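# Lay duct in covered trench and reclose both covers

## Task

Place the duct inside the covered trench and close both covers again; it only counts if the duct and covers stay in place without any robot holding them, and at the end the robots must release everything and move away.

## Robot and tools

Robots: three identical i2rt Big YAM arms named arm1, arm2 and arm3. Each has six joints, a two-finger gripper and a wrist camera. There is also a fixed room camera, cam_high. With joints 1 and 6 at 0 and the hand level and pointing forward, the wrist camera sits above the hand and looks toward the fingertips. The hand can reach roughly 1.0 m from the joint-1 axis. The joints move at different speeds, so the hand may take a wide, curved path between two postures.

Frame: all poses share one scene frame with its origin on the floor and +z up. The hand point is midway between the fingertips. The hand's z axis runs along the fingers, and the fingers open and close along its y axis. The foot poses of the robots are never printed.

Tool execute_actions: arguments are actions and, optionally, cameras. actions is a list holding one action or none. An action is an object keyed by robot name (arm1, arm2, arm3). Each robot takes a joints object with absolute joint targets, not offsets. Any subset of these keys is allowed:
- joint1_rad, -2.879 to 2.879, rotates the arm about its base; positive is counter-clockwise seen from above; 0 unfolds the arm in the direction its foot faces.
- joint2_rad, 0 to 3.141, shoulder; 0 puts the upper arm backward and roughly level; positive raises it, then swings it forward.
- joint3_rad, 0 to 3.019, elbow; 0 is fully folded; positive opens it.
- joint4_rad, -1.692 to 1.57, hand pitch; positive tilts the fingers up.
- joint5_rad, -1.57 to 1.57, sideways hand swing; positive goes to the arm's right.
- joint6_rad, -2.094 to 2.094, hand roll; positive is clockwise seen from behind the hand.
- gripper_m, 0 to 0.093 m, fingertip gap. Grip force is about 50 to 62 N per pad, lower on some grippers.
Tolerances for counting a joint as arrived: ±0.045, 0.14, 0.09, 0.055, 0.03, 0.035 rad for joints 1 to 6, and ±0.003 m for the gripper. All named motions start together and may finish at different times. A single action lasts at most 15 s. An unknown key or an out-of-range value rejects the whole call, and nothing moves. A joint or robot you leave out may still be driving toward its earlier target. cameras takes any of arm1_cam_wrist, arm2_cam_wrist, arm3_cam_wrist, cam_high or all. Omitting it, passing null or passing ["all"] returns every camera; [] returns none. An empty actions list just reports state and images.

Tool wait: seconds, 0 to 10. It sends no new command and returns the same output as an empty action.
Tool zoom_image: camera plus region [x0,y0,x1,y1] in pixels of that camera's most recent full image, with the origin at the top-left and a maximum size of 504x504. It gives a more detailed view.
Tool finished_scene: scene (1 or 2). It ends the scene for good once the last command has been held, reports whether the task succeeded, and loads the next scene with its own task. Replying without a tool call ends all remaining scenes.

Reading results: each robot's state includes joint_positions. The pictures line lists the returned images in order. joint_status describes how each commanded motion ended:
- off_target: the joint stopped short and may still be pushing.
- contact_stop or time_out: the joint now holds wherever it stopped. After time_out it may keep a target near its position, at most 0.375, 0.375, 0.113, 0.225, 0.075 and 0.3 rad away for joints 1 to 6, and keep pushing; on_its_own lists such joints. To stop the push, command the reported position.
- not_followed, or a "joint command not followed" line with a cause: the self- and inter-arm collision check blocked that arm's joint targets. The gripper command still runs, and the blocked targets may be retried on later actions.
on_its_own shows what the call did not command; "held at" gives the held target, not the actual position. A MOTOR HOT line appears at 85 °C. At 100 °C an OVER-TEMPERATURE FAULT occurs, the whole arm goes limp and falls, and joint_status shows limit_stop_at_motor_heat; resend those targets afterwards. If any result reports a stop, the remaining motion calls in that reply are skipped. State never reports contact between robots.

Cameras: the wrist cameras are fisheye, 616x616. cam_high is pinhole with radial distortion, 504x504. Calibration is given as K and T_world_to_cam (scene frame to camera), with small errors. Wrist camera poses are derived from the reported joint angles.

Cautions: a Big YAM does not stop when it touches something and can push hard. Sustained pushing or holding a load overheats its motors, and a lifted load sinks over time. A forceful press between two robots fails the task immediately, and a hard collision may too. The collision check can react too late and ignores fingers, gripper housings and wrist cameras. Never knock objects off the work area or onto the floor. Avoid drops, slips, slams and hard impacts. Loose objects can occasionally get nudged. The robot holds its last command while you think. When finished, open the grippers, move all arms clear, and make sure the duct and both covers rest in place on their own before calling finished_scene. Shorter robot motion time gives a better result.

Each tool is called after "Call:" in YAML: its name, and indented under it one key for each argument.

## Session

Call:
execute_actions:
  actions: []

Scene clock: 0.00 s.
arm1.joint_positions: joint1_rad=-0.010 joint2_rad=+0.486 joint3_rad=+1.477 joint4_rad=-1.266 joint5_rad=+0.072 joint6_rad=-0.159 gripper_m=+0.094
arm1.joint_status: not commanded
arm1.hand: x=-0.7959 y=-0.0825 z=+1.5113 quat_wxyz=(-0.593, +0.048, -0.800, +0.069) (m; scene frame)
arm2.joint_positions: joint1_rad=+0.266 joint2_rad=+0.460 joint3_rad=+1.427 joint4_rad=-1.310 joint5_rad=+0.250 joint6_rad=+0.342 gripper_m=+0.094
arm2.joint_status: not commanded
arm2.hand: x=+0.0236 y=-0.3882 z=+1.3139 quat_wxyz=(-0.345, +0.512, -0.633, -0.467) (m; scene frame)
arm3.joint_positions: joint1_rad=-0.486 joint2_rad=+0.598 joint3_rad=+1.382 joint4_rad=-1.156 joint5_rad=+0.056 joint6_rad=+0.321 gripper_m=+0.094
arm3.joint_status: not commanded
arm3.hand: x=+0.7427 y=+0.0121 z=+1.4757 quat_wxyz=(+0.063, -0.764, +0.321, +0.556) (m; scene frame)
pictures: arm1_cam_wrist, arm2_cam_wrist, arm3_cam_wrist, cam_high
camera_calibration (this result's frames):
arm1_cam_wrist: T_world_to_cam=[[-0.00598125, -0.98511, 0.171821, -0.344951], [-0.789157, -0.10088, -0.60585, 0.286754], [0.614162, -0.139218, -0.776803, 1.77469], [0, 0, 0, 1]] pos_world=[-0.865715, -0.0638193, 1.61158]
arm2_cam_wrist: T_world_to_cam=[[0.968151, -0.0540583, -0.244463, 0.279297], [-0.184416, -0.814373, -0.550261, 0.419899], [-0.169338, 0.577818, -0.798405, 1.39836], [0, 0, 0, 1]] pos_world=[0.0438294, -0.450946, 1.41579]
arm3_cam_wrist: T_world_to_cam=[[0.563228, 0.783719, -0.261838, -0.0432034], [0.603201, -0.606539, -0.517937, 0.336459], [-0.564732, 0.133776, -0.81436, 1.74421], [0, 0, 0, 1]] pos_world=[0.806393, 0.00460145, 1.58337]
Images, in order (width x height): arm1_cam_wrist 616x616, arm2_cam_wrist 616x616, arm3_cam_wrist 616x616, cam_high 504x504.

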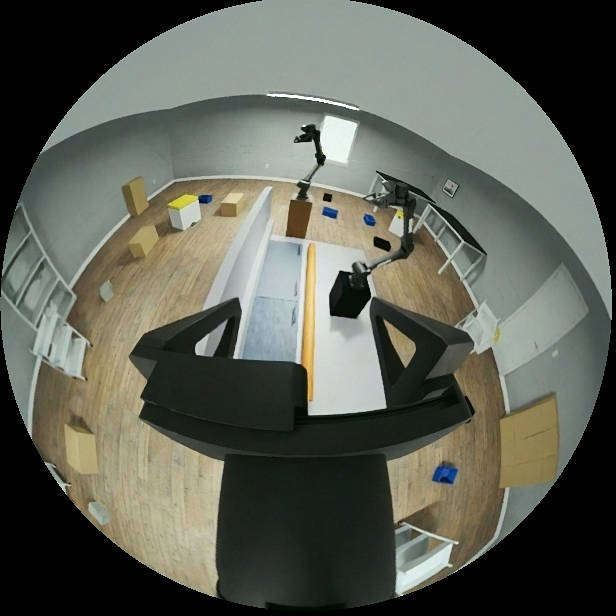

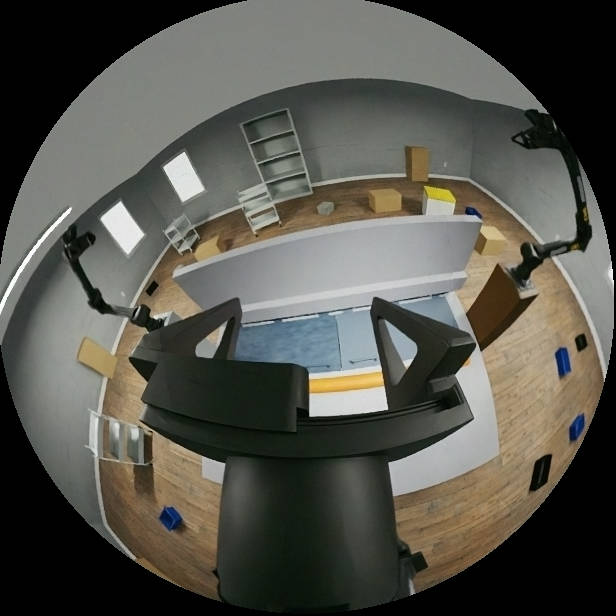

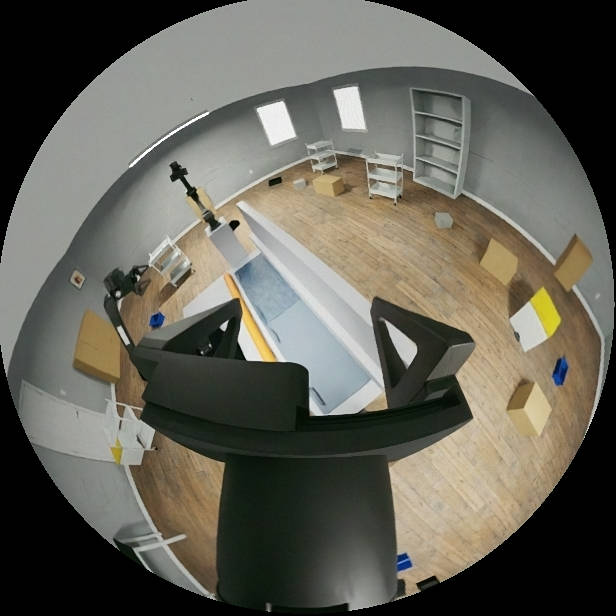

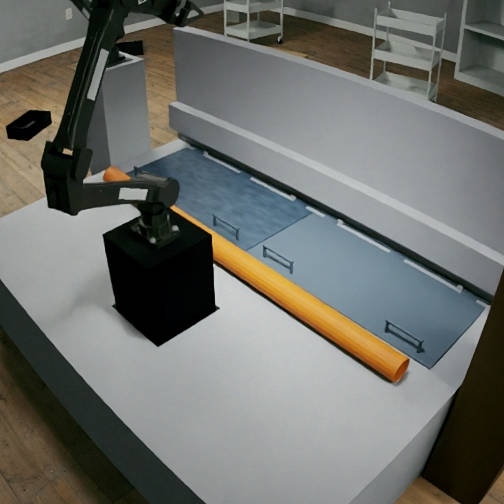

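Call:
execute_actions:
  actions:
    - {"arm1":{"joints":{"joint1_rad":-0.542,"joint2_rad":2.44,"joint3_rad":1.15,"joint4_rad":-0.54,"joint5_rad":-0.513,"joint6_rad":-0.604,"gripper_m":0.05}},"arm2":{"joints":{"joint1_rad":0.085,"joint2_rad":1.75,"joint3_rad":0.52,"joint4_rad":-0.34,"joint5_rad":0,"joint6_rad":1.72,"gripper_m":0.093}},"arm3":{"joints":{"joint1_rad":0.389,"joint2_rad":2.44,"joint3_rad":1.11,"joint4_rad":-0.44,"joint5_rad":0.545,"joint6_rad":0.484,"gripper_m":0.05}}}

Scene clock: 2.50 s.
arm1.joint_positions: joint1_rad=-0.544 joint2_rad=+2.440 joint3_rad=+1.143 joint4_rad=-0.549 joint5_rad=-0.510 joint6_rad=-0.595 gripper_m=+0.050
arm1.joint_status: all done
arm1.hand: x=-0.5876 y=-0.1930 z=+0.6269 quat_wxyz=(-0.012, +0.000, -0.959, -0.284) (m; scene frame)
arm2.joint_positions: joint1_rad=+0.096 joint2_rad=+1.753 joint3_rad=+0.521 joint4_rad=-0.352 joint5_rad=+0.003 joint6_rad=+1.712 gripper_m=+0.093
arm2.joint_status: all done
arm2.hand: x=-0.0078 y=-0.2714 z=+0.6053 quat_wxyz=(-0.002, -0.002, -1.000, +0.006) (m; scene frame)
arm3.joint_positions: joint1_rad=+0.393 joint2_rad=+2.444 joint3_rad=+1.101 joint4_rad=-0.452 joint5_rad=+0.540 joint6_rad=+0.470 gripper_m=+0.050
arm3.joint_status: all done
arm3.hand: x=+0.5806 y=-0.1829 z=+0.6256 quat_wxyz=(+0.288, -0.957, -0.014, +0.011) (m; scene frame)
pictures: arm1_cam_wrist, arm2_cam_wrist, arm3_cam_wrist, cam_high
camera_calibration (this result's frames):
arm1_cam_wrist: T_world_to_cam=[[0.0104574, -0.839094, -0.543886, 0.186002], [-0.830091, -0.31055, 0.463149, -0.830506], [-0.557529, 0.446632, -0.699772, 0.320678], [0, 0, 0, 1]] pos_world=[-0.512554, -0.245066, 0.710213]
arm2_cam_wrist: T_world_to_cam=[[-0.0151603, -0.999602, 0.023773, -0.283899], [-0.815051, 0.0261266, 0.5788, -0.340837], [-0.579191, -0.0106014, -0.815123, 0.607018], [0, 0, 0, 1]] pos_world=[0.0694758, -0.268446, 0.69882]
arm3_cam_wrist: T_world_to_cam=[[-0.020096, 0.832207, 0.554101, -0.184565], [0.837893, -0.288346, 0.463457, -0.816356], [0.545465, 0.47359, -0.691505, 0.327197], [0, 0, 0, 1]] pos_world=[0.501835, -0.236754, 0.706872]
Images, in order (width x height): arm1_cam_wrist 616x616, arm2_cam_wrist 616x616, arm3_cam_wrist 616x616, cam_high 504x504.

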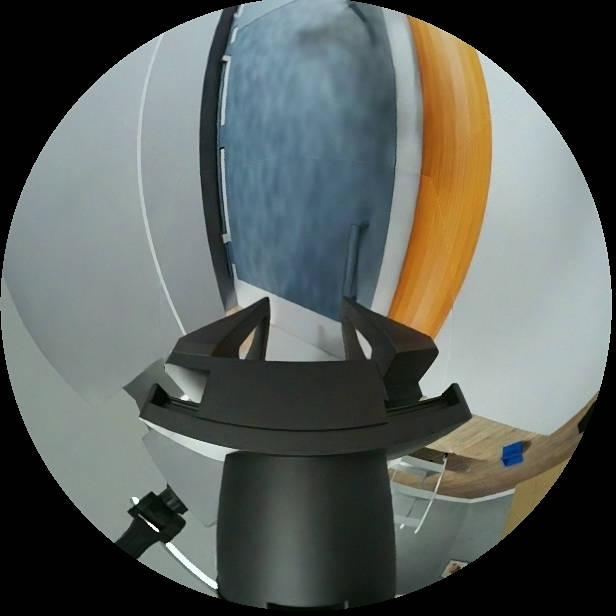

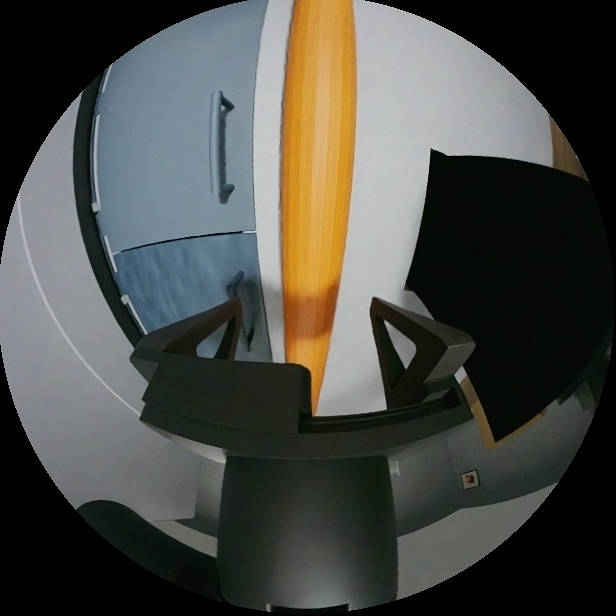

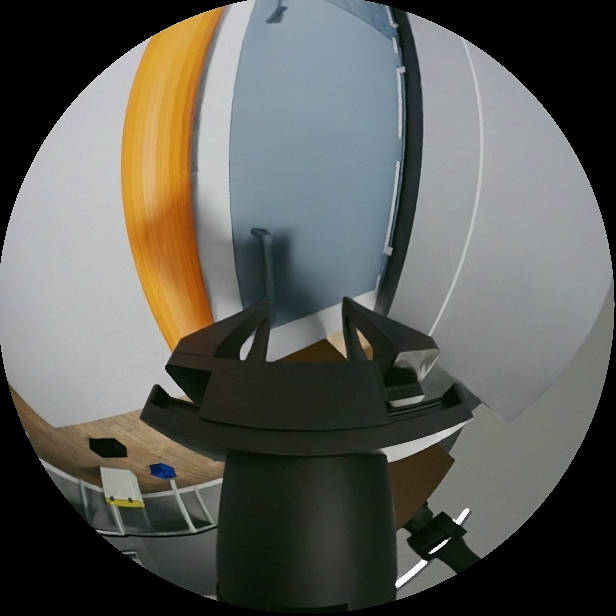

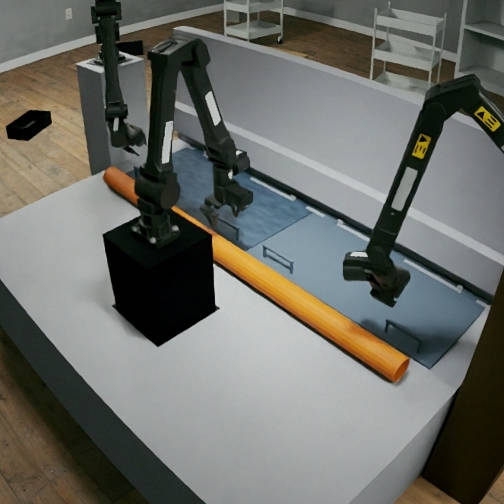

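Call:
execute_actions:
  actions:
    - {"arm2":{"joints":{"joint2_rad":1.85,"joint3_rad":0.49,"joint4_rad":-0.20,"joint6_rad":1.745}}}
  cameras: []

Call:
execute_actions:
  actions:
    - {"arm2":{"joints":{"joint2_rad":1.97,"joint3_rad":0.52,"joint4_rad":-0.095}}}
  cameras: ["arm2_cam_wrist"]

Scene clock: 9.80 s.
arm1.joint_positions: joint1_rad=-0.544 joint2_rad=+2.440 joint3_rad=+1.143 joint4_rad=-0.549 joint5_rad=-0.510 joint6_rad=-0.595 gripper_m=+0.050
arm1.joint_status: not commanded
arm1.hand: x=-0.5876 y=-0.1930 z=+0.6269 quat_wxyz=(-0.012, +0.000, -0.959, -0.284) (m; scene frame)
arm2.joint_positions: joint1_rad=+0.096 joint2_rad=+1.858 joint3_rad=+0.495 joint4_rad=-0.211 joint5_rad=+0.003 joint6_rad=+1.738 gripper_m=+0.093
arm2.joint_status: all done
arm2.hand: x=-0.0065 y=-0.2802 z=+0.5757 quat_wxyz=(-0.002, -0.015, -1.000, +0.001) (m; scene frame)
arm3.joint_positions: joint1_rad=+0.393 joint2_rad=+2.444 joint3_rad=+1.101 joint4_rad=-0.452 joint5_rad=+0.540 joint6_rad=+0.470 gripper_m=+0.050
arm3.joint_status: not commanded
arm3.hand: x=+0.5806 y=-0.1829 z=+0.6256 quat_wxyz=(+0.288, -0.957, -0.014, +0.011) (m; scene frame)
pictures: none
No camera images: the call's "cameras" was empty. Leave "cameras" out to get every camera's image.

Scene clock: 10.67 s.
arm1.joint_positions: joint1_rad=-0.544 joint2_rad=+2.440 joint3_rad=+1.143 joint4_rad=-0.549 joint5_rad=-0.510 joint6_rad=-0.595 gripper_m=+0.050
arm1.joint_status: not commanded
arm1.hand: x=-0.5876 y=-0.1930 z=+0.6269 quat_wxyz=(-0.012, +0.000, -0.959, -0.284) (m; scene frame)
arm2.joint_positions: joint1_rad=+0.096 joint2_rad=+1.977 joint3_rad=+0.507 joint4_rad=-0.107 joint5_rad=+0.003 joint6_rad=+1.738 gripper_m=+0.093
arm2.joint_status: all done
arm2.hand: x=-0.0063 y=-0.2820 z=+0.5464 quat_wxyz=(-0.002, -0.015, -1.000, +0.003) (m; scene frame)
arm3.joint_positions: joint1_rad=+0.393 joint2_rad=+2.444 joint3_rad=+1.101 joint4_rad=-0.452 joint5_rad=+0.540 joint6_rad=+0.470 gripper_m=+0.050
arm3.joint_status: not commanded
arm3.hand: x=+0.5806 y=-0.1829 z=+0.6256 quat_wxyz=(+0.288, -0.957, -0.014, +0.011) (m; scene frame)
pictures: arm2_cam_wrist
camera_calibration (this result's frames):
arm2_cam_wrist: T_world_to_cam=[[-0.0410695, -0.999007, 0.017268, -0.289455], [-0.813771, 0.0434722, 0.579558, -0.30083], [-0.579733, 0.00974994, -0.814748, 0.565327], [0, 0, 0, 1]] pos_world=[0.0710442, -0.281602, 0.639945]
Images, in order (width x height): arm2_cam_wrist 616x616.

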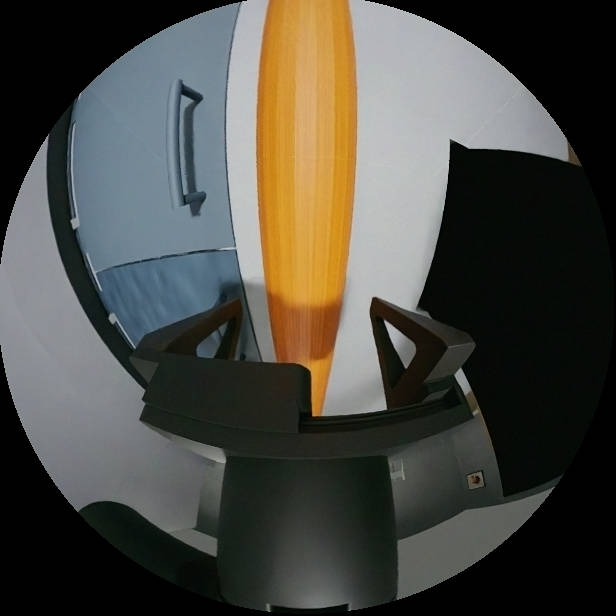

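Centred.

Call:
execute_actions:
  actions:
    - {"arm2":{"joints":{"joint2_rad":2.08,"joint3_rad":0.545,"joint4_rad":-0.007}}}
  cameras: []

Call:
execute_actions:
  actions:
    - {"arm2":{"joints":{"joint2_rad":2.195,"joint3_rad":0.575,"joint4_rad":0.072}}}
  cameras: ["arm2_cam_wrist"]

Call:
execute_actions:
  actions:
    - {"arm2":{"joints":{"gripper_m":0.05}}}
  cameras: ["arm2_cam_wrist"]

Scene clock: 11.80 s.
arm1.joint_positions: joint1_rad=-0.544 joint2_rad=+2.440 joint3_rad=+1.143 joint4_rad=-0.549 joint5_rad=-0.510 joint6_rad=-0.595 gripper_m=+0.050
arm1.joint_status: not commanded
arm1.hand: x=-0.5876 y=-0.1930 z=+0.6269 quat_wxyz=(-0.012, +0.000, -0.959, -0.284) (m; scene frame)
arm2.joint_positions: joint1_rad=+0.096 joint2_rad=+2.085 joint3_rad=+0.542 joint4_rad=-0.019 joint5_rad=+0.003 joint6_rad=+1.738 gripper_m=+0.093
arm2.joint_status: all done
arm2.hand: x=-0.0076 y=-0.2723 z=+0.5199 quat_wxyz=(-0.001, -0.015, -1.000, -0.005) (m; scene frame)
arm3.joint_positions: joint1_rad=+0.393 joint2_rad=+2.444 joint3_rad=+1.101 joint4_rad=-0.452 joint5_rad=+0.540 joint6_rad=+0.470 gripper_m=+0.050
arm3.joint_status: not commanded
arm3.hand: x=+0.5806 y=-0.1829 z=+0.6256 quat_wxyz=(+0.288, -0.957, -0.014, +0.011) (m; scene frame)
pictures: none
No camera images: the call's "cameras" was empty. Leave "cameras" out to get every camera's image.

Scene clock: 12.67 s.
arm1.joint_positions: joint1_rad=-0.544 joint2_rad=+2.440 joint3_rad=+1.143 joint4_rad=-0.549 joint5_rad=-0.510 joint6_rad=-0.595 gripper_m=+0.050
arm1.joint_status: not commanded
arm1.hand: x=-0.5876 y=-0.1930 z=+0.6269 quat_wxyz=(-0.012, +0.000, -0.959, -0.284) (m; scene frame)
arm2.joint_positions: joint1_rad=+0.096 joint2_rad=+2.203 joint3_rad=+0.567 joint4_rad=+0.061 joint5_rad=+0.001 joint6_rad=+1.739 gripper_m=+0.093
arm2.joint_status: all done
arm2.hand: x=-0.0072 y=-0.2780 z=+0.4897 quat_wxyz=(-0.001, -0.015, -1.000, +0.002) (m; scene frame)
arm3.joint_positions: joint1_rad=+0.393 joint2_rad=+2.444 joint3_rad=+1.101 joint4_rad=-0.452 joint5_rad=+0.540 joint6_rad=+0.470 gripper_m=+0.050
arm3.joint_status: not commanded
arm3.hand: x=+0.5806 y=-0.1829 z=+0.6256 quat_wxyz=(+0.288, -0.957, -0.014, +0.011) (m; scene frame)
pictures: arm2_cam_wrist
camera_calibration (this result's frames):
arm2_cam_wrist: T_world_to_cam=[[-0.041425, -0.999024, 0.0153552, -0.283627], [-0.812476, 0.0426264, 0.581435, -0.269964], [-0.581521, 0.0116102, -0.813448, 0.518395], [0, 0, 0, 1]] pos_world=[0.0703691, -0.277861, 0.583009]
Images, in order (width x height): arm2_cam_wrist 616x616.

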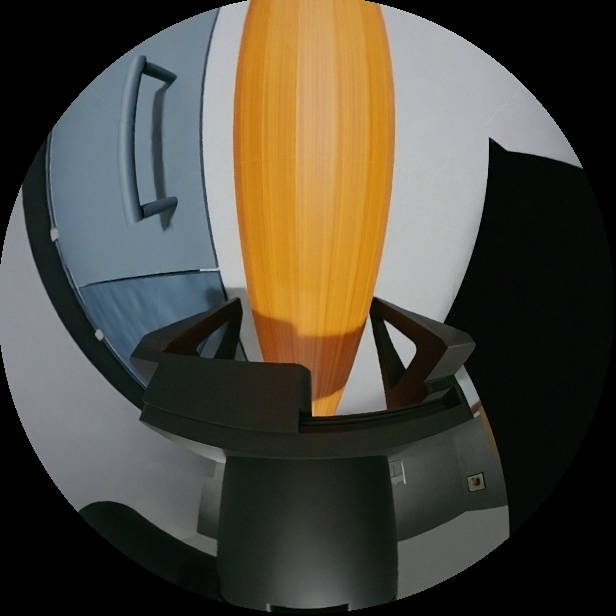

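Scene clock: 13.23 s.
arm1.joint_positions: joint1_rad=-0.544 joint2_rad=+2.440 joint3_rad=+1.143 joint4_rad=-0.549 joint5_rad=-0.510 joint6_rad=-0.595 gripper_m=+0.050
arm1.joint_status: not commanded
arm1.hand: x=-0.5876 y=-0.1930 z=+0.6269 quat_wxyz=(-0.012, +0.000, -0.959, -0.284) (m; scene frame)
arm2.joint_positions: joint1_rad=+0.096 joint2_rad=+2.204 joint3_rad=+0.566 joint4_rad=+0.060 joint5_rad=+0.000 joint6_rad=+1.739 gripper_m=+0.074
arm2.joint_status: gripper_m off_target (ended at +0.074, target +0.050)
arm2.hand: x=-0.0071 y=-0.2794 z=+0.4895 quat_wxyz=(-0.001, -0.015, -1.000, +0.003) (m; scene frame)
arm3.joint_positions: joint1_rad=+0.393 joint2_rad=+2.444 joint3_rad=+1.101 joint4_rad=-0.452 joint5_rad=+0.540 joint6_rad=+0.470 gripper_m=+0.050
arm3.joint_status: not commanded
arm3.hand: x=+0.5806 y=-0.1829 z=+0.6256 quat_wxyz=(+0.288, -0.957, -0.014, +0.011) (m; scene frame)
pictures: arm2_cam_wrist
camera_calibration (this result's frames):
arm2_cam_wrist: T_world_to_cam=[[-0.0414227, -0.998977, 0.0181184, -0.286293], [-0.81225, 0.044229, 0.581631, -0.269424], [-0.581837, 0.00937604, -0.813251, 0.517596], [0, 0, 0, 1]] pos_world=[0.0704579, -0.278936, 0.582827]
Images, in order (width x height): arm2_cam_wrist 616x616.

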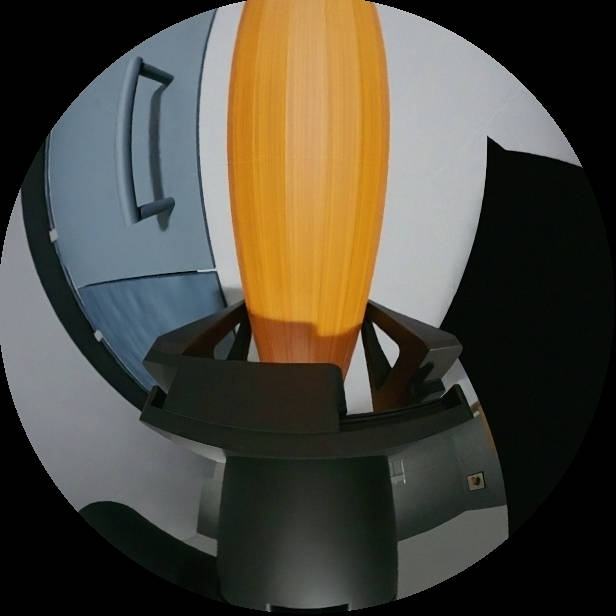

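Call:
execute_actions:
  actions:
    - {"arm2":{"joints":{"joint2_rad":2.08,"joint3_rad":0.54,"joint4_rad":-0.01}}}
  cameras: []

Call:
execute_actions:
  actions:
    - {"arm1":{"joints":{"joint1_rad":-0.57,"joint2_rad":2.64,"joint3_rad":1.26,"joint4_rad":-0.5,"joint5_rad":-0.502,"joint6_rad":-0.65}},"arm2":{"joints":{"joint2_rad":2.09,"joint3_rad":0.37,"joint4_rad":0.19,"joint6_rad":1.705}},"arm3":{"joints":{"joint1_rad":0.435,"joint2_rad":2.635,"joint3_rad":1.23,"joint4_rad":-0.41,"joint5_rad":0.532,"joint6_rad":0.55}}}
  cameras: ["cam_high"]

Call:
execute_actions:
  actions:
    - {"arm1":{"joints":{"joint1_rad":-0.535,"joint2_rad":2.70,"joint3_rad":1.285,"joint4_rad":-0.445,"joint5_rad":-0.512,"joint6_rad":-0.60}},"arm3":{"joints":{"joint1_rad":0.385,"joint2_rad":2.705,"joint3_rad":1.245,"joint4_rad":-0.335,"joint5_rad":0.548,"joint6_rad":0.475}}}
  cameras: []

Call:
execute_actions:
  actions:
    - {"arm1":{"joints":{"joint1_rad":-0.508,"joint2_rad":2.768,"joint3_rad":1.312,"joint4_rad":-0.395,"joint5_rad":-0.522,"joint6_rad":-0.565}},"arm3":{"joints":{"joint1_rad":0.342,"joint2_rad":2.778,"joint3_rad":1.268,"joint4_rad":-0.265,"joint5_rad":0.558,"joint6_rad":0.418}}}
  cameras: ["arm1_cam_wrist","arm3_cam_wrist"]

Scene clock: 15.17 s.
arm1.joint_positions: joint1_rad=-0.544 joint2_rad=+2.440 joint3_rad=+1.143 joint4_rad=-0.549 joint5_rad=-0.510 joint6_rad=-0.595 gripper_m=+0.050
arm1.joint_status: not commanded
arm1.hand: x=-0.5876 y=-0.1930 z=+0.6269 quat_wxyz=(-0.012, +0.000, -0.959, -0.284) (m; scene frame)
arm2.joint_positions: joint1_rad=+0.096 joint2_rad=+2.138 joint3_rad=+0.542 joint4_rad=-0.005 joint5_rad=+0.000 joint6_rad=+1.740 gripper_m=+0.074
arm2.joint_status: all done
arm2.hand: x=-0.0060 y=-0.2871 z=+0.5066 quat_wxyz=(-0.002, -0.016, -1.000, +0.015) (m; scene frame)
arm3.joint_positions: joint1_rad=+0.393 joint2_rad=+2.444 joint3_rad=+1.101 joint4_rad=-0.452 joint5_rad=+0.540 joint6_rad=+0.470 gripper_m=+0.050
arm3.joint_status: not commanded
arm3.hand: x=+0.5806 y=-0.1829 z=+0.6256 quat_wxyz=(+0.288, -0.957, -0.014, +0.011) (m; scene frame)
pictures: none
No camera images: the call's "cameras" was empty. Leave "cameras" out to get every camera's image.

Scene clock: 16.37 s.
arm1.joint_positions: joint1_rad=-0.564 joint2_rad=+2.646 joint3_rad=+1.256 joint4_rad=-0.504 joint5_rad=-0.503 joint6_rad=-0.640 gripper_m=+0.050
arm1.joint_status: all done
arm1.hand: x=-0.6030 y=-0.1946 z=+0.5494 quat_wxyz=(+0.001, +0.007, -0.956, -0.293) (m; scene frame)
arm2.joint_positions: joint1_rad=+0.096 joint2_rad=+2.138 joint3_rad=+0.375 joint4_rad=+0.181 joint5_rad=+0.000 joint6_rad=+1.707 gripper_m=+0.074
arm2.joint_status: all done
arm2.hand: x=+0.0020 y=-0.3452 z=+0.5134 quat_wxyz=(-0.001, +0.001, -1.000, +0.006) (m; scene frame)
arm3.joint_positions: joint1_rad=+0.437 joint2_rad=+2.642 joint3_rad=+1.225 joint4_rad=-0.416 joint5_rad=+0.535 joint6_rad=+0.536 gripper_m=+0.050
arm3.joint_status: all done
arm3.hand: x=+0.5906 y=-0.1981 z=+0.5525 quat_wxyz=(+0.293, -0.956, -0.009, +0.009) (m; scene frame)
pictures: cam_high
Images, in order (width x height): cam_high 504x504.

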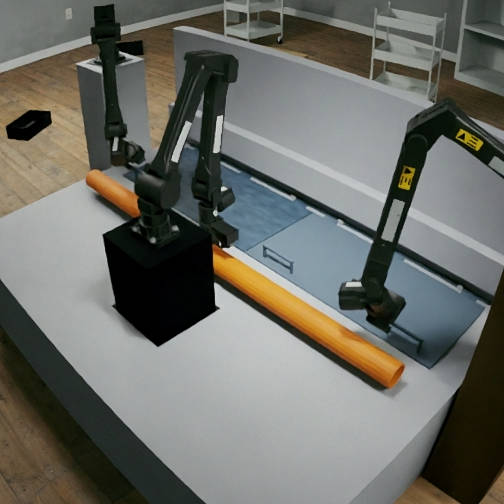

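Scene clock: 17.23 s.
arm1.joint_positions: joint1_rad=-0.540 joint2_rad=+2.682 joint3_rad=+1.281 joint4_rad=-0.455 joint5_rad=-0.509 joint6_rad=-0.609 gripper_m=+0.050
arm1.joint_status: all done
arm1.hand: x=-0.5922 y=-0.1892 z=+0.5334 quat_wxyz=(-0.009, +0.008, -0.958, -0.286) (m; scene frame)
arm2.joint_positions: joint1_rad=+0.096 joint2_rad=+2.138 joint3_rad=+0.375 joint4_rad=+0.181 joint5_rad=+0.000 joint6_rad=+1.707 gripper_m=+0.074
arm2.joint_status: not commanded
arm2.hand: x=+0.0020 y=-0.3452 z=+0.5134 quat_wxyz=(-0.001, +0.001, -1.000, +0.006) (m; scene frame)
arm3.joint_positions: joint1_rad=+0.381 joint2_rad=+2.696 joint3_rad=+1.243 joint4_rad=-0.348 joint5_rad=+0.543 joint6_rad=+0.489 gripper_m=+0.050
arm3.joint_status: all done
arm3.hand: x=+0.5857 y=-0.1749 z=+0.5297 quat_wxyz=(+0.290, -0.957, -0.001, +0.010) (m; scene frame)
pictures: none
No camera images: the call's "cameras" was empty. Leave "cameras" out to get every camera's image.

Scene clock: 18.17 s.
arm1.joint_positions: joint1_rad=-0.512 joint2_rad=+2.759 joint3_rad=+1.313 joint4_rad=-0.405 joint5_rad=-0.519 joint6_rad=-0.574 gripper_m=+0.050
arm1.joint_status: all done
arm1.hand: x=-0.5969 y=-0.1726 z=+0.5026 quat_wxyz=(-0.004, +0.004, -0.957, -0.290) (m; scene frame)
arm2.joint_positions: joint1_rad=+0.096 joint2_rad=+2.138 joint3_rad=+0.375 joint4_rad=+0.181 joint5_rad=+0.000 joint6_rad=+1.707 gripper_m=+0.074
arm2.joint_status: not commanded
arm2.hand: x=+0.0020 y=-0.3452 z=+0.5134 quat_wxyz=(-0.001, +0.001, -1.000, +0.006) (m; scene frame)
arm3.joint_positions: joint1_rad=+0.342 joint2_rad=+2.773 joint3_rad=+1.267 joint4_rad=-0.278 joint5_rad=+0.553 joint6_rad=+0.432 gripper_m=+0.050
arm3.joint_status: all done
arm3.hand: x=+0.5917 y=-0.1546 z=+0.4992 quat_wxyz=(+0.292, -0.956, -0.008, +0.006) (m; scene frame)
pictures: arm1_cam_wrist, arm3_cam_wrist
camera_calibration (this result's frames):
arm1_cam_wrist: T_world_to_cam=[[0.0142346, -0.833062, -0.552996, 0.143419], [-0.820669, -0.325683, 0.469502, -0.774524], [-0.571226, 0.447144, -0.688305, 0.20555], [0, 0, 0, 1]] pos_world=[-0.520254, -0.224683, 0.584432]
arm3_cam_wrist: T_world_to_cam=[[-0.00967964, 0.827472, 0.561424, -0.14837], [0.830783, -0.305814, 0.465056, -0.758293], [0.556512, 0.470923, -0.684489, 0.209879], [0, 0, 0, 1]] pos_world=[0.511741, -0.207961, 0.579607]
Images, in order (width x height): arm1_cam_wrist 616x616, arm3_cam_wrist 616x616.

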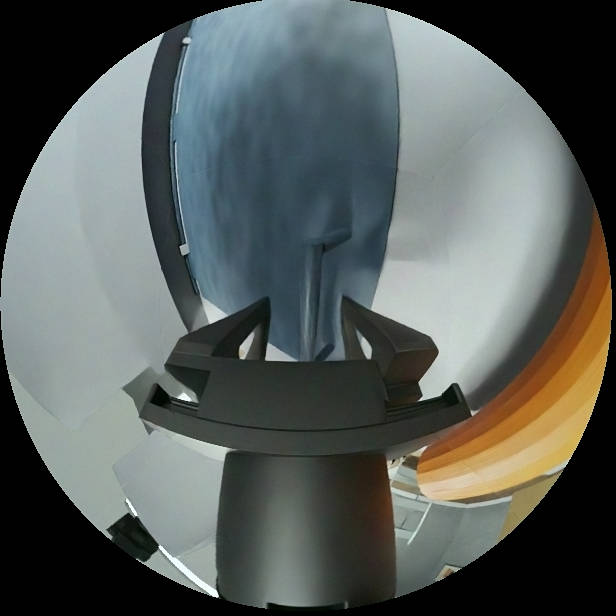

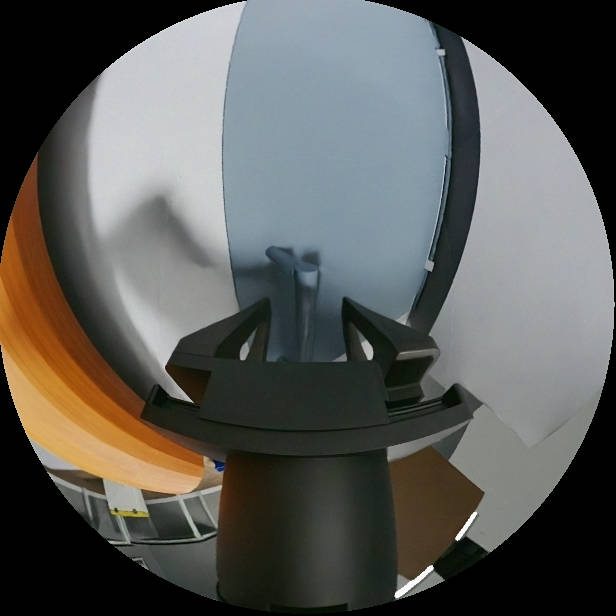

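Call:
execute_actions:
  actions: []
  cameras: ["cam_high"]

Call:
execute_actions:
  actions:
    - {"arm1":{"joints":{"gripper_m":0}},"arm3":{"joints":{"gripper_m":0}}}
  cameras: []

Call:
execute_actions:
  actions:
    - {"arm1":{"joints":{"joint1_rad":-0.40,"joint2_rad":2.48,"joint3_rad":1.045,"joint4_rad":-0.22,"joint5_rad":-0.31,"joint6_rad":-0.40}},"arm3":{"joints":{"joint1_rad":0.21,"joint2_rad":2.495,"joint3_rad":1.025,"joint4_rad":-0.13,"joint5_rad":0.32,"joint6_rad":0.26}}}
  cameras: ["cam_high"]

Scene clock: 19.43 s.
arm1.joint_positions: joint1_rad=-0.512 joint2_rad=+2.759 joint3_rad=+1.313 joint4_rad=-0.405 joint5_rad=-0.519 joint6_rad=-0.574 gripper_m=+0.050
arm1.joint_status: all done
arm1.hand: x=-0.5969 y=-0.1726 z=+0.5026 quat_wxyz=(-0.004, +0.004, -0.957, -0.290) (m; scene frame)
arm2.joint_positions: joint1_rad=+0.096 joint2_rad=+2.138 joint3_rad=+0.375 joint4_rad=+0.181 joint5_rad=+0.000 joint6_rad=+1.707 gripper_m=+0.074
arm2.joint_status: not commanded
arm2.hand: x=+0.0020 y=-0.3452 z=+0.5134 quat_wxyz=(-0.001, +0.001, -1.000, +0.006) (m; scene frame)
arm3.joint_positions: joint1_rad=+0.342 joint2_rad=+2.773 joint3_rad=+1.267 joint4_rad=-0.278 joint5_rad=+0.553 joint6_rad=+0.431 gripper_m=+0.050
arm3.joint_status: all done
arm3.hand: x=+0.5917 y=-0.1546 z=+0.4992 quat_wxyz=(+0.292, -0.956, -0.008, +0.006) (m; scene frame)
pictures: cam_high
Images, in order (width x height): cam_high 504x504.

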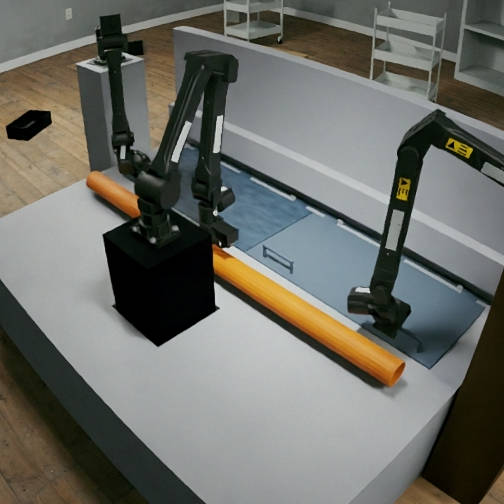

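Scene clock: 20.03 s.
arm1.joint_positions: joint1_rad=-0.513 joint2_rad=+2.761 joint3_rad=+1.314 joint4_rad=-0.400 joint5_rad=-0.510 joint6_rad=-0.565 gripper_m=+0.011
arm1.joint_status: gripper_m off_target (ended at +0.011, target +0.000)
arm1.hand: x=-0.5967 y=-0.1744 z=+0.5012 quat_wxyz=(-0.003, +0.001, -0.959, -0.285) (m; scene frame)
arm2.joint_positions: joint1_rad=+0.096 joint2_rad=+2.138 joint3_rad=+0.375 joint4_rad=+0.181 joint5_rad=+0.000 joint6_rad=+1.707 gripper_m=+0.074
arm2.joint_status: not commanded
arm2.hand: x=+0.0020 y=-0.3452 z=+0.5134 quat_wxyz=(-0.001, +0.001, -1.000, +0.006) (m; scene frame)
arm3.joint_positions: joint1_rad=+0.342 joint2_rad=+2.773 joint3_rad=+1.268 joint4_rad=-0.275 joint5_rad=+0.548 joint6_rad=+0.440 gripper_m=+0.011
arm3.joint_status: gripper_m off_target (ended at +0.011, target +0.000)
arm3.hand: x=+0.5915 y=-0.1554 z=+0.4985 quat_wxyz=(+0.290, -0.957, -0.003, +0.008) (m; scene frame)
pictures: none
No camera images: the call's "cameras" was empty. Leave "cameras" out to get every camera's image.

Scene clock: 21.13 s.
arm1.joint_positions: joint1_rad=-0.402 joint2_rad=+2.569 joint3_rad=+1.089 joint4_rad=-0.194 joint5_rad=-0.298 joint6_rad=-0.393 gripper_m=+0.011
arm1.joint_status: all done
arm1.hand: x=-0.5967 y=-0.1643 z=+0.5487 quat_wxyz=(-0.001, +0.000, -0.987, -0.158) (m; scene frame)
arm2.joint_positions: joint1_rad=+0.096 joint2_rad=+2.138 joint3_rad=+0.375 joint4_rad=+0.181 joint5_rad=+0.000 joint6_rad=+1.707 gripper_m=+0.074
arm2.joint_status: not commanded
arm2.hand: x=+0.0020 y=-0.3452 z=+0.5134 quat_wxyz=(-0.001, +0.001, -1.000, +0.006) (m; scene frame)
arm3.joint_positions: joint1_rad=+0.219 joint2_rad=+2.584 joint3_rad=+1.059 joint4_rad=-0.108 joint5_rad=+0.302 joint6_rad=+0.284 gripper_m=+0.011
arm3.joint_status: all done
arm3.hand: x=+0.5931 y=-0.1461 z=+0.5463 quat_wxyz=(+0.156, -0.988, +0.007, +0.003) (m; scene frame)
pictures: cam_high
Images, in order (width x height): cam_high 504x504.

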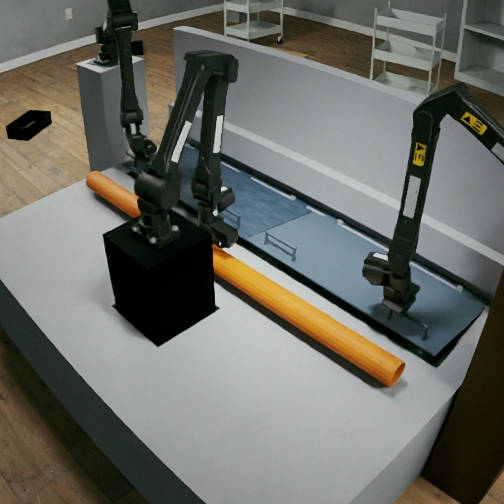

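Call:
execute_actions:
  actions:
    - {"arm1":{"joints":{"joint1_rad":-0.21,"joint2_rad":2.20,"joint3_rad":0.855,"joint4_rad":-0.16,"joint5_rad":-0.10,"joint6_rad":-0.19}},"arm3":{"joints":{"joint1_rad":0.005,"joint2_rad":2.225,"joint3_rad":0.872,"joint4_rad":-0.13,"joint5_rad":0.10,"joint6_rad":0.045}}}
  cameras: []

Call:
execute_actions:
  actions:
    - {"arm1":{"joints":{"joint1_rad":0.035,"joint2_rad":2.04,"joint3_rad":0.80,"joint4_rad":-0.25,"joint5_rad":0.14,"joint6_rad":0.064}},"arm3":{"joints":{"joint1_rad":-0.225,"joint2_rad":2.07,"joint3_rad":0.85,"joint4_rad":-0.29,"joint5_rad":-0.14,"joint6_rad":-0.19}}}
  cameras: []

Call:
execute_actions:
  actions:
    - {"arm1":{"joints":{"joint1_rad":0.35,"joint2_rad":1.96,"joint3_rad":0.87,"joint4_rad":-0.55,"joint5_rad":0.37,"joint6_rad":0.385}},"arm3":{"joints":{"joint1_rad":-0.53,"joint2_rad":2.03,"joint3_rad":0.995,"joint4_rad":-0.66,"joint5_rad":-0.345,"joint6_rad":-0.54}}}
  cameras: ["cam_high"]

Call:
execute_actions:
  actions:
    - {"arm2":{"joints":{"joint1_rad":0.065,"joint2_rad":1.97,"joint3_rad":0.69,"joint4_rad":0.15,"joint6_rad":1.68}}}
  cameras: ["cam_high"]

Scene clock: 22.93 s.
arm1.joint_positions: joint1_rad=-0.214 joint2_rad=+2.288 joint3_rad=+0.868 joint4_rad=-0.137 joint5_rad=-0.089 joint6_rad=-0.181 gripper_m=+0.011
arm1.joint_status: all done
arm1.hand: x=-0.5952 y=-0.1257 z=+0.6362 quat_wxyz=(-0.007, -0.003, -0.999, -0.045) (m; scene frame)
arm2.joint_positions: joint1_rad=+0.096 joint2_rad=+2.138 joint3_rad=+0.375 joint4_rad=+0.181 joint5_rad=+0.000 joint6_rad=+1.707 gripper_m=+0.074
arm2.joint_status: not commanded
arm2.hand: x=+0.0020 y=-0.3452 z=+0.5134 quat_wxyz=(-0.001, +0.001, -1.000, +0.006) (m; scene frame)
arm3.joint_positions: joint1_rad=+0.025 joint2_rad=+2.312 joint3_rad=+0.871 joint4_rad=-0.114 joint5_rad=+0.075 joint6_rad=+0.075 gripper_m=+0.011
arm3.joint_status: all done
arm3.hand: x=+0.5934 y=-0.1101 z=+0.6322 quat_wxyz=(+0.040, -0.999, +0.005, +0.003) (m; scene frame)
pictures: none
No camera images: the call's "cameras" was empty. Leave "cameras" out to get every camera's image.

Scene clock: 25.07 s.
arm1.joint_positions: joint1_rad=+0.009 joint2_rad=+2.121 joint3_rad=+0.803 joint4_rad=-0.232 joint5_rad=+0.153 joint6_rad=+0.057 gripper_m=+0.011
arm1.joint_status: all done
arm1.hand: x=-0.5941 y=-0.0822 z=+0.6918 quat_wxyz=(-0.006, -0.011, -0.997, +0.074) (m; scene frame)
arm2.joint_positions: joint1_rad=+0.096 joint2_rad=+2.138 joint3_rad=+0.375 joint4_rad=+0.181 joint5_rad=+0.000 joint6_rad=+1.707 gripper_m=+0.074
arm2.joint_status: not commanded
arm2.hand: x=+0.0020 y=-0.3452 z=+0.5134 quat_wxyz=(-0.001, +0.001, -1.000, +0.006) (m; scene frame)
arm3.joint_positions: joint1_rad=-0.194 joint2_rad=+2.151 joint3_rad=+0.837 joint4_rad=-0.275 joint5_rad=-0.160 joint6_rad=-0.154 gripper_m=+0.010
arm3.joint_status: joint6_rad time_out (moved -0.229 of -0.265); the others done
arm3.on_its_own: joint6_rad reads -0.154 and still pushes toward -0.190 since a time_out
arm3.hand: x=+0.5946 y=-0.0674 z=+0.6896 quat_wxyz=(-0.077, -0.997, +0.001, -0.004) (m; scene frame)
pictures: none
No camera images: the call's "cameras" was empty. Leave "cameras" out to get every camera's image.

not run: a stop came earlier in this reply.

not run: a stop came earlier in this reply.

Call:
execute_actions:
  actions:
    - {"arm1":{"joints":{"joint1_rad":0.35,"joint2_rad":1.96,"joint3_rad":0.87,"joint4_rad":-0.55,"joint5_rad":0.37,"joint6_rad":0.385}},"arm3":{"joints":{"joint1_rad":-0.53,"joint2_rad":2.03,"joint3_rad":0.995,"joint4_rad":-0.66,"joint5_rad":-0.345,"joint6_rad":-0.52}}}
  cameras: ["cam_high"]

Call:
execute_actions:
  actions:
    - {"arm2":{"joints":{"joint1_rad":0.065,"joint2_rad":1.97,"joint3_rad":0.69,"joint4_rad":0.15,"joint6_rad":1.68}}}
  cameras: ["cam_high"]

Scene clock: 27.77 s.
arm1.joint_positions: joint1_rad=+0.307 joint2_rad=+2.010 joint3_rad=+0.858 joint4_rad=-0.519 joint5_rad=+0.395 joint6_rad=+0.378 gripper_m=+0.011
arm1.joint_status: all done
arm1.hand: x=-0.5948 y=-0.0092 z=+0.7521 quat_wxyz=(-0.014, -0.011, -0.980, +0.199) (m; scene frame)
arm2.joint_positions: joint1_rad=+0.096 joint2_rad=+2.138 joint3_rad=+0.375 joint4_rad=+0.181 joint5_rad=+0.000 joint6_rad=+1.707 gripper_m=+0.074
arm2.joint_status: not commanded
arm2.hand: x=+0.0020 y=-0.3452 z=+0.5134 quat_wxyz=(-0.001, +0.001, -1.000, +0.006) (m; scene frame)
arm3.joint_positions: joint1_rad=-0.478 joint2_rad=+2.076 joint3_rad=+0.956 joint4_rad=-0.647 joint5_rad=-0.384 joint6_rad=-0.483 gripper_m=+0.010
arm3.joint_status: joint1_rad time_out (moved -0.283 of -0.336); joint5_rad time_out (moved -0.225 of -0.185); joint6_rad time_out (moved -0.329 of -0.366); the others done
arm3.on_its_own: joint1_rad reads -0.478 and still pushes toward -0.530 since a time_out; joint5_rad reads -0.384 and still pushes toward -0.345 since a time_out; joint6_rad reads -0.483 and still pushes toward -0.520 since a time_out
arm3.hand: x=+0.5961 y=+0.0060 z=+0.7496 quat_wxyz=(-0.210, -0.978, -0.002, -0.009) (m; scene frame)
pictures: cam_high
Images, in order (width x height): cam_high 504x504.

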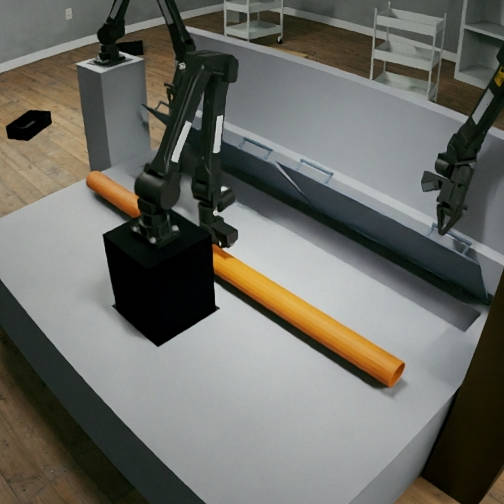

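not run: a stop came earlier in this reply.

Call:
execute_actions:
  actions:
    - {"arm2":{"joints":{"joint1_rad":0.065,"joint2_rad":1.97,"joint3_rad":0.69,"joint4_rad":0.15,"joint6_rad":1.68}}}
  cameras: []

Call:
execute_actions:
  actions:
    - {"arm2":{"joints":{"joint1_rad":0.045,"joint2_rad":2.16,"joint3_rad":0.845,"joint4_rad":0.37,"joint6_rad":1.66}}}
  cameras: []

Call:
execute_actions:
  actions:
    - {"arm2":{"joints":{"joint2_rad":2.32,"joint3_rad":1.005,"joint4_rad":0.30}}}
  cameras: ["cam_high","arm2_cam_wrist"]

Scene clock: 29.77 s.
arm1.joint_positions: joint1_rad=+0.307 joint2_rad=+2.010 joint3_rad=+0.858 joint4_rad=-0.519 joint5_rad=+0.395 joint6_rad=+0.378 gripper_m=+0.011
arm1.joint_status: not commanded
arm1.hand: x=-0.5948 y=-0.0092 z=+0.7521 quat_wxyz=(-0.014, -0.011, -0.980, +0.199) (m; scene frame)
arm2.joint_positions: joint1_rad=+0.077 joint2_rad=+2.042 joint3_rad=+0.666 joint4_rad=+0.126 joint5_rad=+0.001 joint6_rad=+1.686 gripper_m=+0.074
arm2.joint_status: all done
arm2.hand: x=-0.0177 y=-0.1473 z=+0.5499 quat_wxyz=(+0.018, +0.002, -0.987, -0.158) (m; scene frame)
arm3.joint_positions: joint1_rad=-0.478 joint2_rad=+2.076 joint3_rad=+0.956 joint4_rad=-0.647 joint5_rad=-0.384 joint6_rad=-0.483 gripper_m=+0.010
arm3.joint_status: not commanded
arm3.on_its_own: joint1_rad reads -0.478 and still pushes toward -0.530 since a time_out; joint5_rad reads -0.384 and still pushes toward -0.345 since a time_out; joint6_rad reads -0.483 and still pushes toward -0.520 since a time_out
arm3.hand: x=+0.5961 y=+0.0060 z=+0.7496 quat_wxyz=(-0.210, -0.978, -0.002, -0.009) (m; scene frame)
pictures: none
No camera images: the call's "cameras" was empty. Leave "cameras" out to get every camera's image.

Scene clock: 30.67 s.
arm1.joint_positions: joint1_rad=+0.307 joint2_rad=+2.010 joint3_rad=+0.858 joint4_rad=-0.519 joint5_rad=+0.395 joint6_rad=+0.378 gripper_m=+0.011
arm1.joint_status: not commanded
arm1.hand: x=-0.5948 y=-0.0092 z=+0.7521 quat_wxyz=(-0.014, -0.011, -0.980, +0.199) (m; scene frame)
arm2.joint_positions: joint1_rad=+0.056 joint2_rad=+2.254 joint3_rad=+0.808 joint4_rad=+0.317 joint5_rad=+0.001 joint6_rad=+1.666 gripper_m=+0.074
arm2.joint_status: all done
arm2.hand: x=-0.0152 y=-0.0862 z=+0.5006 quat_wxyz=(+0.021, +0.001, -0.976, -0.218) (m; scene frame)
arm3.joint_positions: joint1_rad=-0.478 joint2_rad=+2.076 joint3_rad=+0.956 joint4_rad=-0.647 joint5_rad=-0.384 joint6_rad=-0.483 gripper_m=+0.010
arm3.joint_status: not commanded
arm3.on_its_own: joint1_rad reads -0.478 and still pushes toward -0.530 since a time_out; joint5_rad reads -0.384 and still pushes toward -0.345 since a time_out; joint6_rad reads -0.483 and still pushes toward -0.520 since a time_out
arm3.hand: x=+0.5961 y=+0.0060 z=+0.7496 quat_wxyz=(-0.210, -0.978, -0.002, -0.009) (m; scene frame)
pictures: none
No camera images: the call's "cameras" was empty. Leave "cameras" out to get every camera's image.

Scene clock: 31.57 s.
arm1.joint_positions: joint1_rad=+0.307 joint2_rad=+2.010 joint3_rad=+0.858 joint4_rad=-0.519 joint5_rad=+0.395 joint6_rad=+0.378 gripper_m=+0.011
arm1.joint_status: not commanded
arm1.hand: x=-0.5948 y=-0.0092 z=+0.7521 quat_wxyz=(-0.014, -0.011, -0.980, +0.199) (m; scene frame)
arm2.joint_positions: joint1_rad=+0.056 joint2_rad=+2.418 joint3_rad=+0.968 joint4_rad=+0.270 joint5_rad=+0.000 joint6_rad=+1.666 gripper_m=+0.074
arm2.joint_status: all done
arm2.hand: x=-0.0177 y=-0.0619 z=+0.4446 quat_wxyz=(+0.019, +0.002, -0.981, -0.194) (m; scene frame)
arm3.joint_positions: joint1_rad=-0.478 joint2_rad=+2.076 joint3_rad=+0.956 joint4_rad=-0.647 joint5_rad=-0.384 joint6_rad=-0.483 gripper_m=+0.010
arm3.joint_status: not commanded
arm3.on_its_own: joint1_rad reads -0.478 and still pushes toward -0.530 since a time_out; joint5_rad reads -0.384 and still pushes toward -0.345 since a time_out; joint6_rad reads -0.483 and still pushes toward -0.520 since a time_out
arm3.hand: x=+0.5961 y=+0.0060 z=+0.7496 quat_wxyz=(-0.210, -0.978, -0.002, -0.009) (m; scene frame)
pictures: arm2_cam_wrist, cam_high
camera_calibration (this result's frames):
arm2_cam_wrist: T_world_to_cam=[[-0.0148092, -0.929391, -0.368798, 0.108097], [-0.790085, -0.215179, 0.57399, -0.273744], [-0.612819, 0.299882, -0.731111, 0.453774], [0, 0, 0, 1]] pos_world=[0.0634013, -0.0945183, 0.528752]
Images, in order (width x height): arm2_cam_wrist 616x616, cam_high 504x504.

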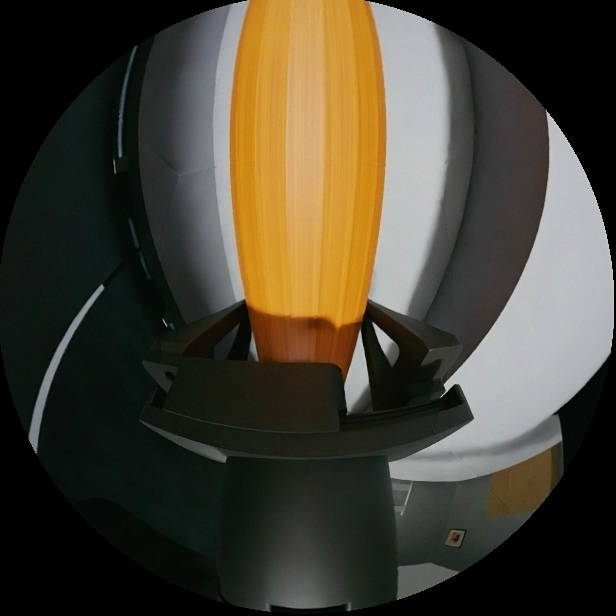

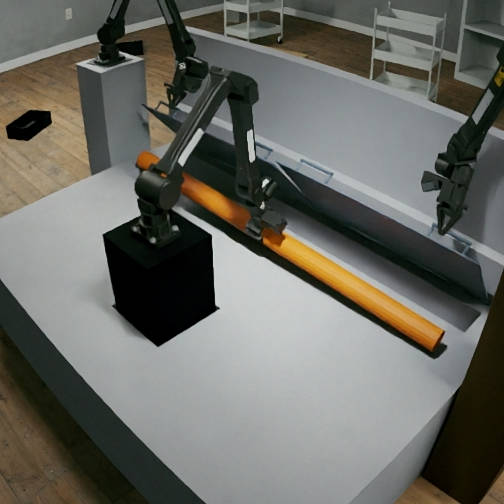

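Call:
execute_actions:
  actions:
    - {"arm2":{"joints":{"joint1_rad":0.035,"joint6_rad":1.65,"joint2_rad":2.43,"joint3_rad":1.065,"joint4_rad":0.36}}}
  cameras: ["cam_high"]

Call:
execute_actions:
  actions:
    - {"arm2":{"joints":{"joint2_rad":2.51,"joint3_rad":1.115,"joint4_rad":0.385}}}
  cameras: ["cam_high","arm1_cam_wrist","arm3_cam_wrist"]

Scene clock: 33.43 s.
arm1.joint_positions: joint1_rad=+0.307 joint2_rad=+2.010 joint3_rad=+0.858 joint4_rad=-0.519 joint5_rad=+0.395 joint6_rad=+0.378 gripper_m=+0.011
arm1.joint_status: not commanded
arm1.hand: x=-0.5948 y=-0.0092 z=+0.7521 quat_wxyz=(-0.014, -0.011, -0.980, +0.199) (m; scene frame)
arm2.joint_positions: joint1_rad=+0.048 joint2_rad=+2.522 joint3_rad=+1.031 joint4_rad=+0.313 joint5_rad=-0.001 joint6_rad=+1.649 gripper_m=+0.074
arm2.joint_status: all done
arm2.hand: x=-0.0143 y=-0.0577 z=+0.4080 quat_wxyz=(+0.017, +0.006, -0.981, -0.195) (m; scene frame)
arm3.joint_positions: joint1_rad=-0.478 joint2_rad=+2.076 joint3_rad=+0.956 joint4_rad=-0.647 joint5_rad=-0.384 joint6_rad=-0.483 gripper_m=+0.010
arm3.joint_status: not commanded
arm3.on_its_own: joint1_rad reads -0.478 and still pushes toward -0.530 since a time_out; joint5_rad reads -0.384 and still pushes toward -0.345 since a time_out; joint6_rad reads -0.483 and still pushes toward -0.520 since a time_out
arm3.hand: x=+0.5961 y=+0.0060 z=+0.7496 quat_wxyz=(-0.210, -0.978, -0.002, -0.009) (m; scene frame)
pictures: cam_high
Images, in order (width x height): cam_high 504x504.

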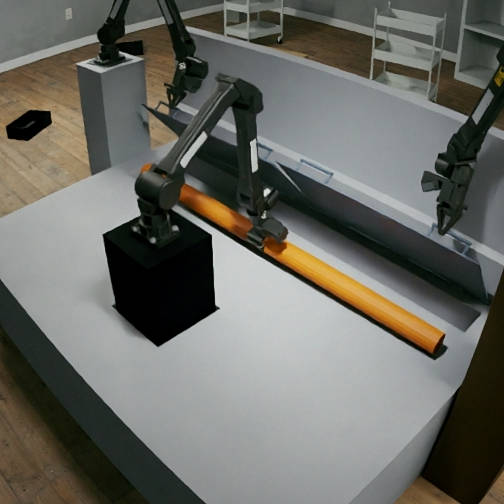

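Scene clock: 34.50 s.
arm1.joint_positions: joint1_rad=+0.307 joint2_rad=+2.010 joint3_rad=+0.858 joint4_rad=-0.519 joint5_rad=+0.395 joint6_rad=+0.378 gripper_m=+0.011
arm1.joint_status: not commanded
arm1.hand: x=-0.5948 y=-0.0092 z=+0.7521 quat_wxyz=(-0.014, -0.011, -0.980, +0.199) (m; scene frame)
arm2.joint_positions: joint1_rad=+0.048 joint2_rad=+2.595 joint3_rad=+1.080 joint4_rad=+0.337 joint5_rad=+0.002 joint6_rad=+1.649 gripper_m=+0.074
arm2.joint_status: all done
arm2.hand: x=-0.0137 y=-0.0560 z=+0.3814 quat_wxyz=(+0.015, +0.005, -0.981, -0.194) (m; scene frame)
arm3.joint_positions: joint1_rad=-0.478 joint2_rad=+2.076 joint3_rad=+0.956 joint4_rad=-0.647 joint5_rad=-0.384 joint6_rad=-0.483 gripper_m=+0.010
arm3.joint_status: not commanded
arm3.on_its_own: joint1_rad reads -0.478 and still pushes toward -0.530 since a time_out; joint5_rad reads -0.384 and still pushes toward -0.345 since a time_out; joint6_rad reads -0.483 and still pushes toward -0.520 since a time_out
arm3.hand: x=+0.5961 y=+0.0060 z=+0.7496 quat_wxyz=(-0.210, -0.978, -0.002, -0.009) (m; scene frame)
pictures: arm1_cam_wrist, arm3_cam_wrist, cam_high
camera_calibration (this result's frames):
arm1_cam_wrist: T_world_to_cam=[[-0.0228327, -0.920269, 0.390619, -0.315028], [-0.830672, 0.234876, 0.504794, -0.864064], [-0.556294, -0.31295, -0.769805, 0.368595], [0, 0, 0, 1]] pos_world=[-0.5199, 0.0283889, 0.842976]
arm3_cam_wrist: T_world_to_cam=[[0.000708396, 0.912749, -0.40852, 0.298559], [0.810525, 0.238748, 0.534836, -0.872668], [0.585704, -0.331495, -0.739636, 0.331918], [0, 0, 0, 1]] pos_world=[0.512702, 0.0458677, 0.8342]
Images, in order (width x height): arm1_cam_wrist 616x616, arm3_cam_wrist 616x616, cam_high 504x504.

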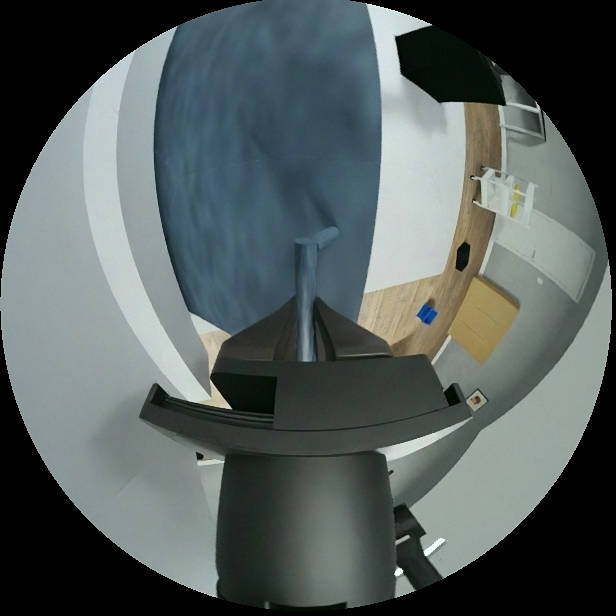

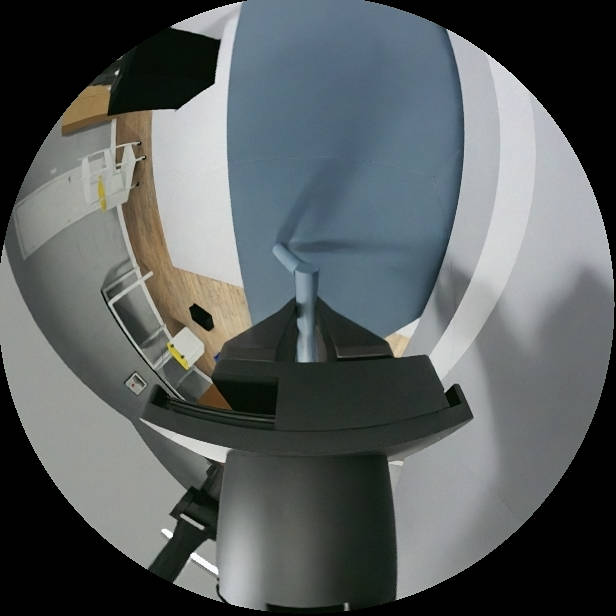

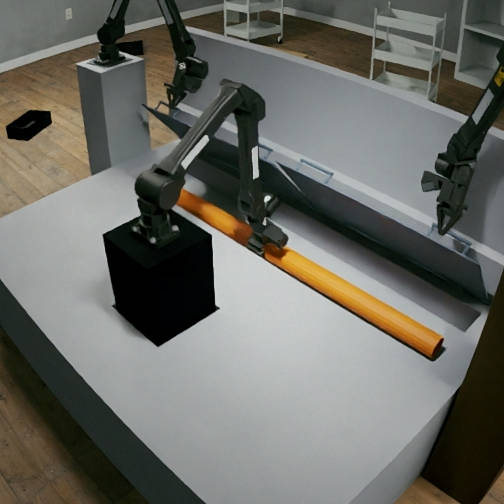

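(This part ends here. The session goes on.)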